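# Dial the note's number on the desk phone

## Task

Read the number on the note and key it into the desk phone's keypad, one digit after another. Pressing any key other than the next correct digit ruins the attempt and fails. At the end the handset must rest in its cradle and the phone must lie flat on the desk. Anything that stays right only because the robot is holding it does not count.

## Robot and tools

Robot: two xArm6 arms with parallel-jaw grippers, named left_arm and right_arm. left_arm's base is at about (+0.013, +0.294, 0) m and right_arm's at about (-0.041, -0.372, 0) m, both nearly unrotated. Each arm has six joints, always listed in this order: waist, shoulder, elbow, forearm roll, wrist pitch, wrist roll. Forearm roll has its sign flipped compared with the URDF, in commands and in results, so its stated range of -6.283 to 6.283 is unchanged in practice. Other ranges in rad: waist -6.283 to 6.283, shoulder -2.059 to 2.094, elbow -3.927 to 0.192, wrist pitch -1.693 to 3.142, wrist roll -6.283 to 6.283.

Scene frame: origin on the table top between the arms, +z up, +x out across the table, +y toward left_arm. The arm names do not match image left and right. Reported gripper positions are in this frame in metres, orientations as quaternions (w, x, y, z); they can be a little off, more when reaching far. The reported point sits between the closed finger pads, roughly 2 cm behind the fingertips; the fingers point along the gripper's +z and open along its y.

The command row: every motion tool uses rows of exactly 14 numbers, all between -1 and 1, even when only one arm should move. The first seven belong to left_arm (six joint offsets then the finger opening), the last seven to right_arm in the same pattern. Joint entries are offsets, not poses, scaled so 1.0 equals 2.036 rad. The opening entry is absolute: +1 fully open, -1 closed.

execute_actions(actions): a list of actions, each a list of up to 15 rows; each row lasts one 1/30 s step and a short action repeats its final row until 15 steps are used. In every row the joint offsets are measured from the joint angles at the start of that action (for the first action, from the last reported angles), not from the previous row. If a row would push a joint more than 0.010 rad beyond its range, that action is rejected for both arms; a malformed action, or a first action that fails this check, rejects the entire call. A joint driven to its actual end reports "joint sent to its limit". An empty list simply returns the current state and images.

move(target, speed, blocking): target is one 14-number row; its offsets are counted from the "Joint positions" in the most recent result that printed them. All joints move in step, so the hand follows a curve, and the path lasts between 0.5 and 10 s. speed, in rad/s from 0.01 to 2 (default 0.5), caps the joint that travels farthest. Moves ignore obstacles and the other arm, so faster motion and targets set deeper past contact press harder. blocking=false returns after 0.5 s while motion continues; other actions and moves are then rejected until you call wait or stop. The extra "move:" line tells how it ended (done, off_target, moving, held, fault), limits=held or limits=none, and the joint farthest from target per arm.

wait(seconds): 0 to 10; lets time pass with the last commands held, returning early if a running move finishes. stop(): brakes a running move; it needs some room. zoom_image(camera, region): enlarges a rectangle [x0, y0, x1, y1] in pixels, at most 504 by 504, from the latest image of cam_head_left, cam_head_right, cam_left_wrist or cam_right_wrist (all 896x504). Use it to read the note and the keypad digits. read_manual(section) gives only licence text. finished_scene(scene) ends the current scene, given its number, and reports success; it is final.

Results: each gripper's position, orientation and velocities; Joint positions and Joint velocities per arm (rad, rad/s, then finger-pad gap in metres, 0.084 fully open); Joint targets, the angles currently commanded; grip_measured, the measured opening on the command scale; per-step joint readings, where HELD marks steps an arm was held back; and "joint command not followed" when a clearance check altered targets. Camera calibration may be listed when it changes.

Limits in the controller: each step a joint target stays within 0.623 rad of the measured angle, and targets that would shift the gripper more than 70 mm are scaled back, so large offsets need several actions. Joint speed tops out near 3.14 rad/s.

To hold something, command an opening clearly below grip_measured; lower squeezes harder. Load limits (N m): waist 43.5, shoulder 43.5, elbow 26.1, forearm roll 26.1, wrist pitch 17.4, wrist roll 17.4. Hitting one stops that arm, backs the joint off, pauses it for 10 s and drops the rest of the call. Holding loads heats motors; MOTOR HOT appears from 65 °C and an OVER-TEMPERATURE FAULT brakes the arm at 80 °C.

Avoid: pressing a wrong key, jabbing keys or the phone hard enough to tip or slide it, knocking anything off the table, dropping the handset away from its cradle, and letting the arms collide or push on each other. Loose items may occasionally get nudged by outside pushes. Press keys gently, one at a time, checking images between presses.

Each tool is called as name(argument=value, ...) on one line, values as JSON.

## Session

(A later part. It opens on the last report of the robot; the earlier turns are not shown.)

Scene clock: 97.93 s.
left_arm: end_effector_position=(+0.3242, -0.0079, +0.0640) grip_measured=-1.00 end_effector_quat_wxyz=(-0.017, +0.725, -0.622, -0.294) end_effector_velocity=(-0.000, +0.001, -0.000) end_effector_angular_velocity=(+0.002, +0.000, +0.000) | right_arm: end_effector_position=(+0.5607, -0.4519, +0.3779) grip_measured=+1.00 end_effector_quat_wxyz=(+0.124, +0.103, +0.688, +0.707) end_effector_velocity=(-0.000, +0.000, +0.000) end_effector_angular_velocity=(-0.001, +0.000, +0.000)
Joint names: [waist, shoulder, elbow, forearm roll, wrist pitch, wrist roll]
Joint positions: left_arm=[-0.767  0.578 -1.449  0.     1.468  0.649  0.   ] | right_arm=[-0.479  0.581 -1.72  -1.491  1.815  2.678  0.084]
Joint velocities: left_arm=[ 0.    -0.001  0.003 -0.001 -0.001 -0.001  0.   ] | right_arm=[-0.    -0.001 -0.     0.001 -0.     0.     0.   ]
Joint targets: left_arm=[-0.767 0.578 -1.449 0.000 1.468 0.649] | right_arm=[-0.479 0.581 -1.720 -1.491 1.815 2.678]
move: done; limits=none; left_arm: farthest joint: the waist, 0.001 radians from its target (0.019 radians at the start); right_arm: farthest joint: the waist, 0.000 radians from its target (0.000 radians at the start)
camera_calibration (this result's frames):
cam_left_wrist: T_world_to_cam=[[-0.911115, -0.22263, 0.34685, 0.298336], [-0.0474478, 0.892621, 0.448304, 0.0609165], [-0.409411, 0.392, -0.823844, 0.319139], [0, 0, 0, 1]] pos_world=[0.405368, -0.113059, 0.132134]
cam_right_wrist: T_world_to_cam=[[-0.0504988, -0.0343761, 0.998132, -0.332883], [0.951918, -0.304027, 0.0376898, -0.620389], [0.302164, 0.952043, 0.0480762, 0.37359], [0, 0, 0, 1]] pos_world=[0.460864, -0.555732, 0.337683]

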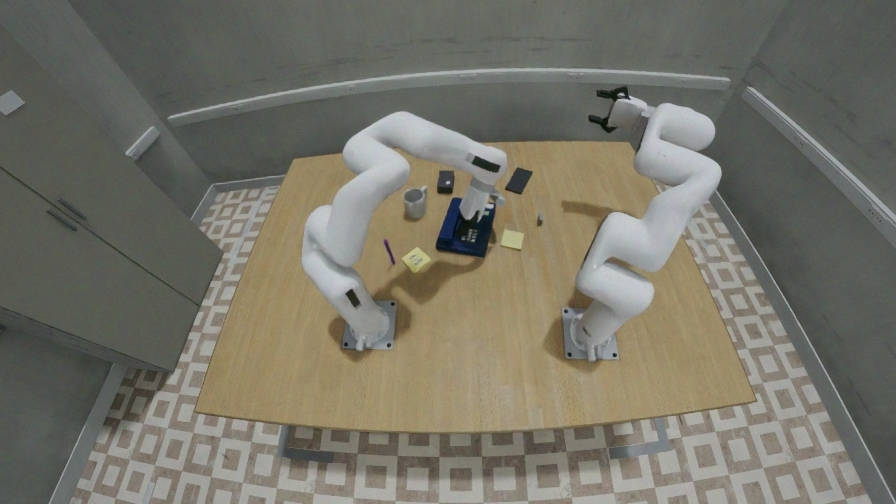

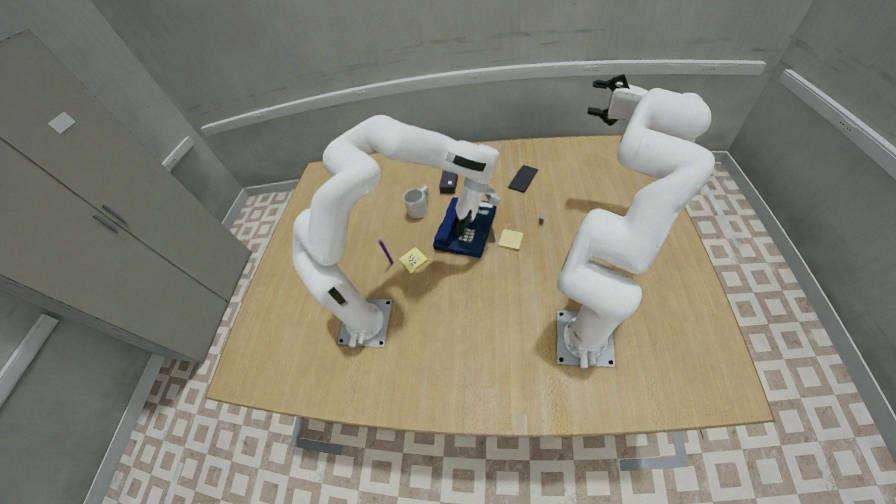

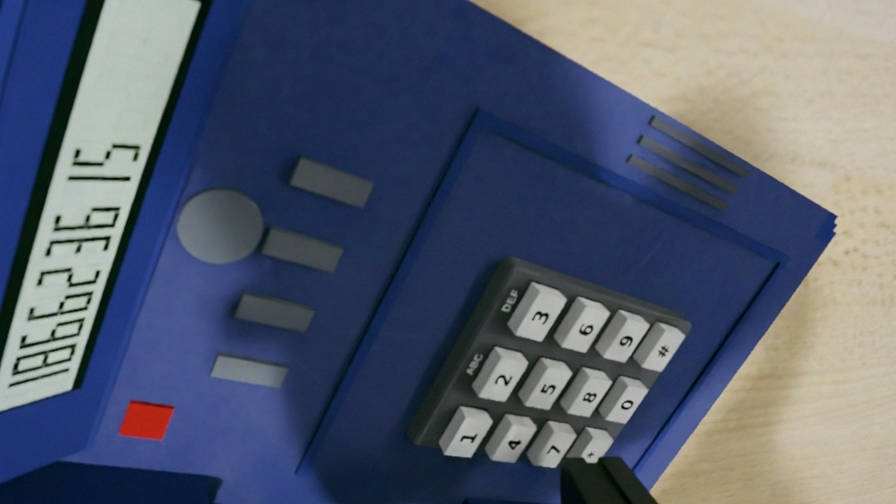

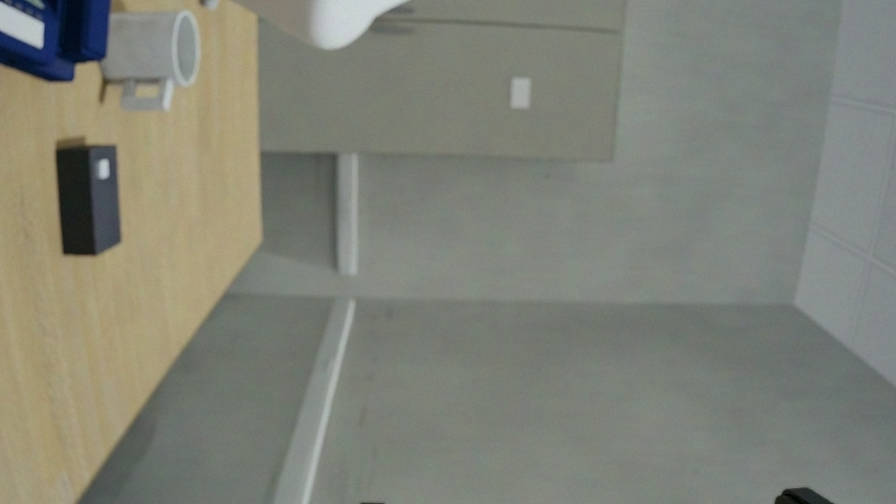

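move(target=[0,0.0063,0.0018,0,-0.0081,0,-1,0,0,0,0,0,0,1], speed=0.025)

move(target=[0,-0.012,-0.0036,0,0.0156,0,-1,0,0,0,0,0,0,1], speed=0.06)

Scene clock: 101.50 s.
left_arm: end_effector_position=(+0.3242, -0.0079, +0.0565) grip_measured=-1.00 end_effector_quat_wxyz=(-0.017, +0.725, -0.622, -0.294) end_effector_velocity=(-0.000, -0.000, -0.001) end_effector_angular_velocity=(-0.000, +0.000, +0.001) | right_arm: end_effector_position=(+0.5607, -0.4519, +0.3779) grip_measured=+1.00 end_effector_quat_wxyz=(+0.124, +0.103, +0.688, +0.707) end_effector_velocity=(+0.000, +0.000, -0.001) end_effector_angular_velocity=(+0.002, +0.001, +0.001)
Joint names: [waist, shoulder, elbow, forearm roll, wrist pitch, wrist roll]
Joint positions: left_arm=[-0.767  0.591 -1.445  0.     1.452  0.649  0.   ] | right_arm=[-0.479  0.581 -1.72  -1.491  1.815  2.678  0.084]
Joint velocities: left_arm=[-0.001  0.002  0.001  0.001 -0.003 -0.001  0.   ] | right_arm=[ 0.     0.002  0.    -0.001  0.001 -0.     0.   ]
Joint targets: left_arm=[-0.767 0.591 -1.445 0.000 1.452 0.649] | right_arm=[-0.479 0.581 -1.720 -1.491 1.815 2.678]
move: done; limits=none; left_arm: farthest joint: the wrist pitch, 0.001 radians from its target (0.017 radians at the start); right_arm: farthest joint: the waist, 0.000 radians from its target (0.000 radians at the start)
camera_calibration (this result's frames):
cam_left_wrist: T_world_to_cam=[[-0.911159, -0.222596, 0.346758, 0.300968], [-0.047512, 0.892674, 0.448193, 0.064313], [-0.409307, 0.391899, -0.823943, 0.312943], [0, 0, 0, 1]] pos_world=[0.405375, -0.113059, 0.12466]
cam_right_wrist: T_world_to_cam=[[-0.0504988, -0.0343761, 0.998132, -0.332883], [0.951918, -0.304027, 0.0376899, -0.62039], [0.302164, 0.952043, 0.0480762, 0.37359], [0, 0, 0, 1]] pos_world=[0.460864, -0.555732, 0.337683]

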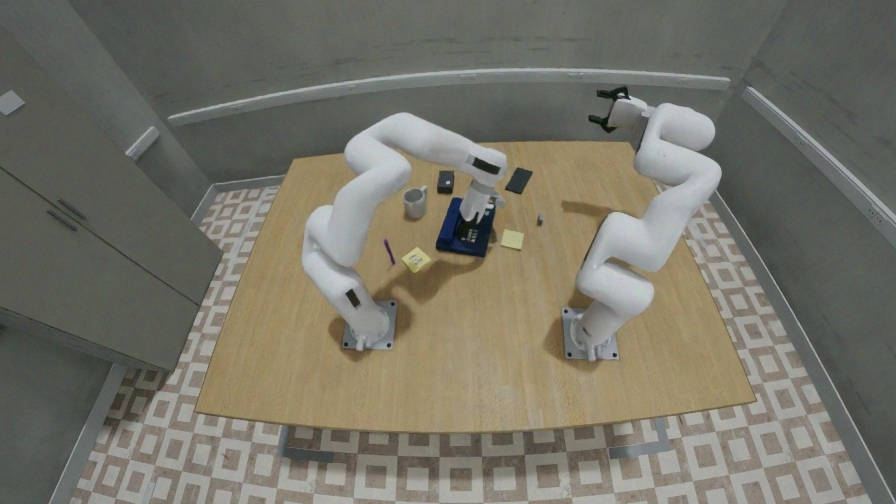

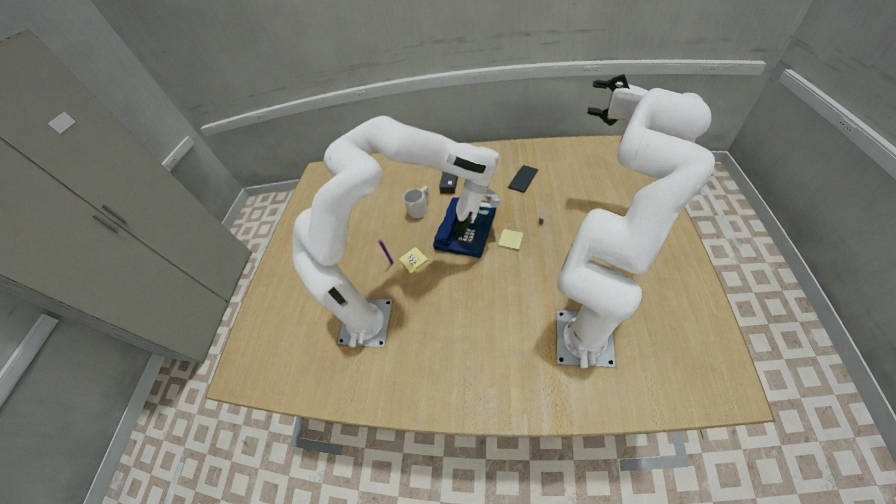

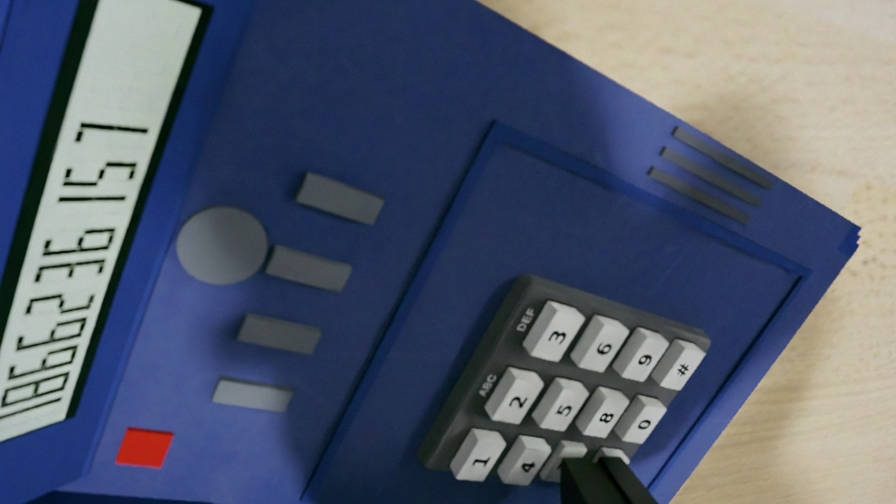

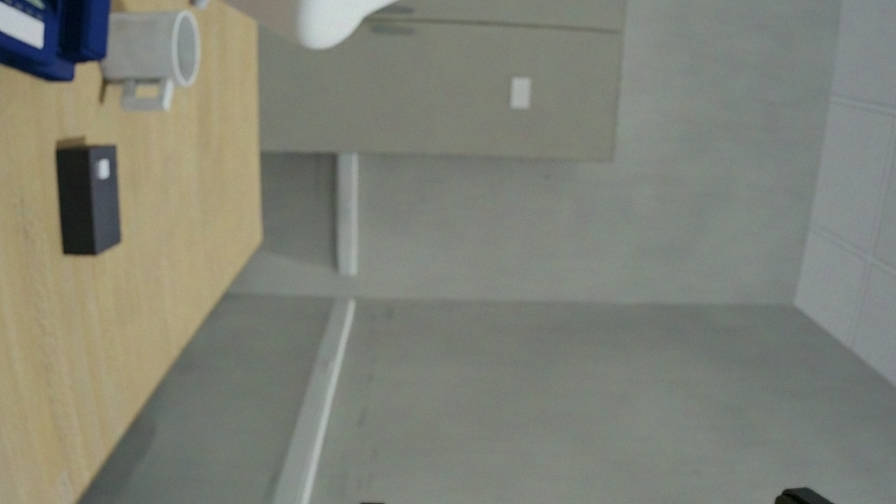

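Scene clock: 102.40 s.
left_arm: end_effector_position=(+0.3242, -0.0078, +0.0711) grip_measured=-1.00 end_effector_quat_wxyz=(-0.017, +0.725, -0.622, -0.294) end_effector_velocity=(+0.000, -0.000, +0.001) end_effector_angular_velocity=(-0.001, +0.001, -0.000) | right_arm: end_effector_position=(+0.5607, -0.4519, +0.3779) grip_measured=+1.00 end_effector_quat_wxyz=(+0.124, +0.103, +0.688, +0.707) end_effector_velocity=(+0.000, -0.000, -0.001) end_effector_angular_velocity=(-0.001, +0.002, -0.001)
Joint names: [waist, shoulder, elbow, forearm roll, wrist pitch, wrist roll]
Joint positions: left_arm=[-0.767  0.567 -1.453  0.     1.484  0.649  0.   ] | right_arm=[-0.479  0.581 -1.72  -1.491  1.815  2.678  0.084]
Joint velocities: left_arm=[ 0.    -0.002 -0.001  0.001  0.002  0.001  0.   ] | right_arm=[-0.     0.001  0.     0.001 -0.001  0.     0.   ]
Joint targets: left_arm=[-0.767 0.566 -1.453 0.000 1.484 0.649] | right_arm=[-0.479 0.581 -1.720 -1.491 1.815 2.678]
move: done; limits=none; left_arm: farthest joint: the waist, 0.000 radians from its target (0.000 radians at the start); right_arm: farthest joint: the waist, 0.000 radians from its target (0.000 radians at the start)
camera_calibration (this result's frames):
cam_left_wrist: T_world_to_cam=[[-0.911097, -0.222647, 0.346887, 0.295847], [-0.0474216, 0.892597, 0.448354, 0.0576927], [-0.409455, 0.392044, -0.823801, 0.324989], [0, 0, 0, 1]] pos_world=[0.405349, -0.113037, 0.139234]
cam_right_wrist: T_world_to_cam=[[-0.0504989, -0.0343762, 0.998132, -0.332883], [0.951918, -0.304027, 0.0376899, -0.62039], [0.302164, 0.952043, 0.0480763, 0.37359], [0, 0, 0, 1]] pos_world=[0.460864, -0.555732, 0.337683]

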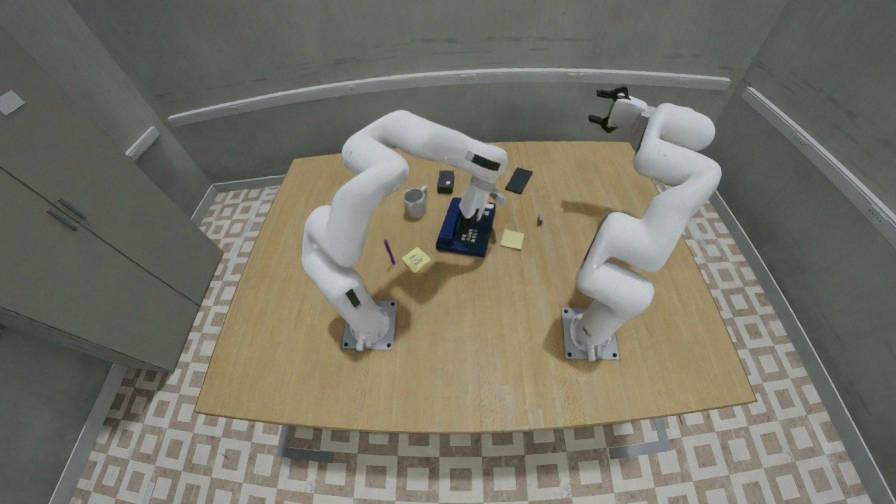

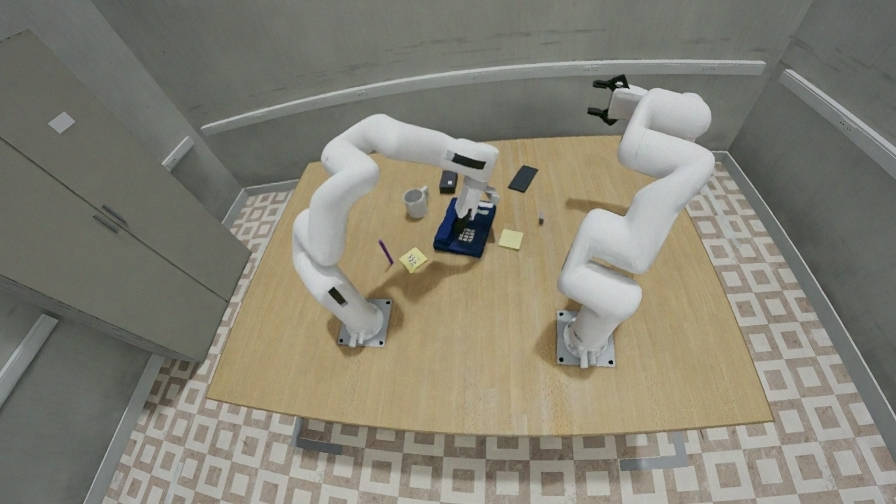

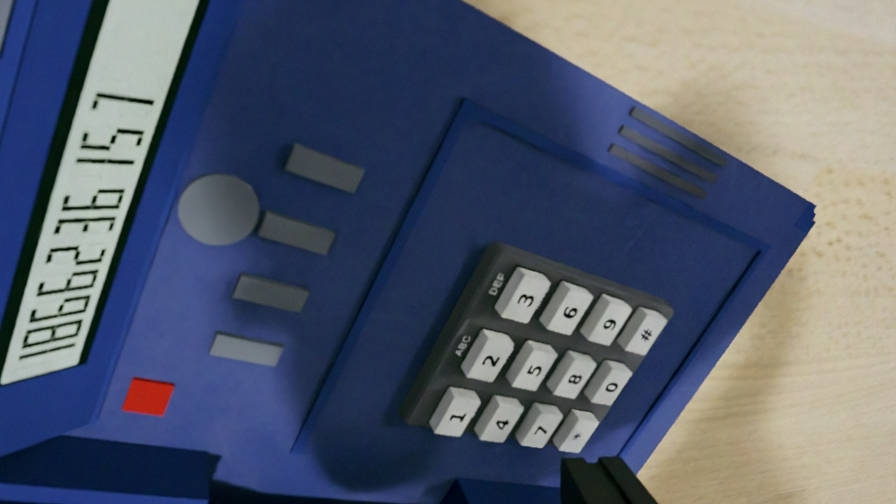

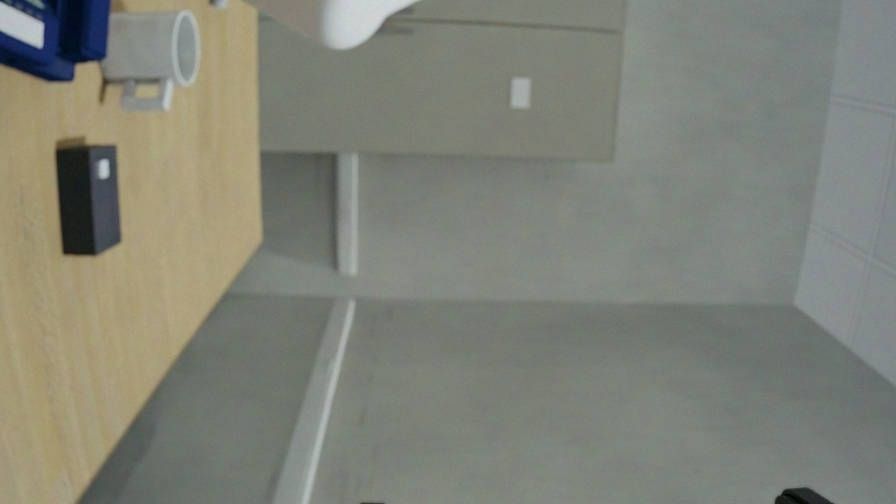

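finished_scene(scene=2)

The scene is finished: the task was done.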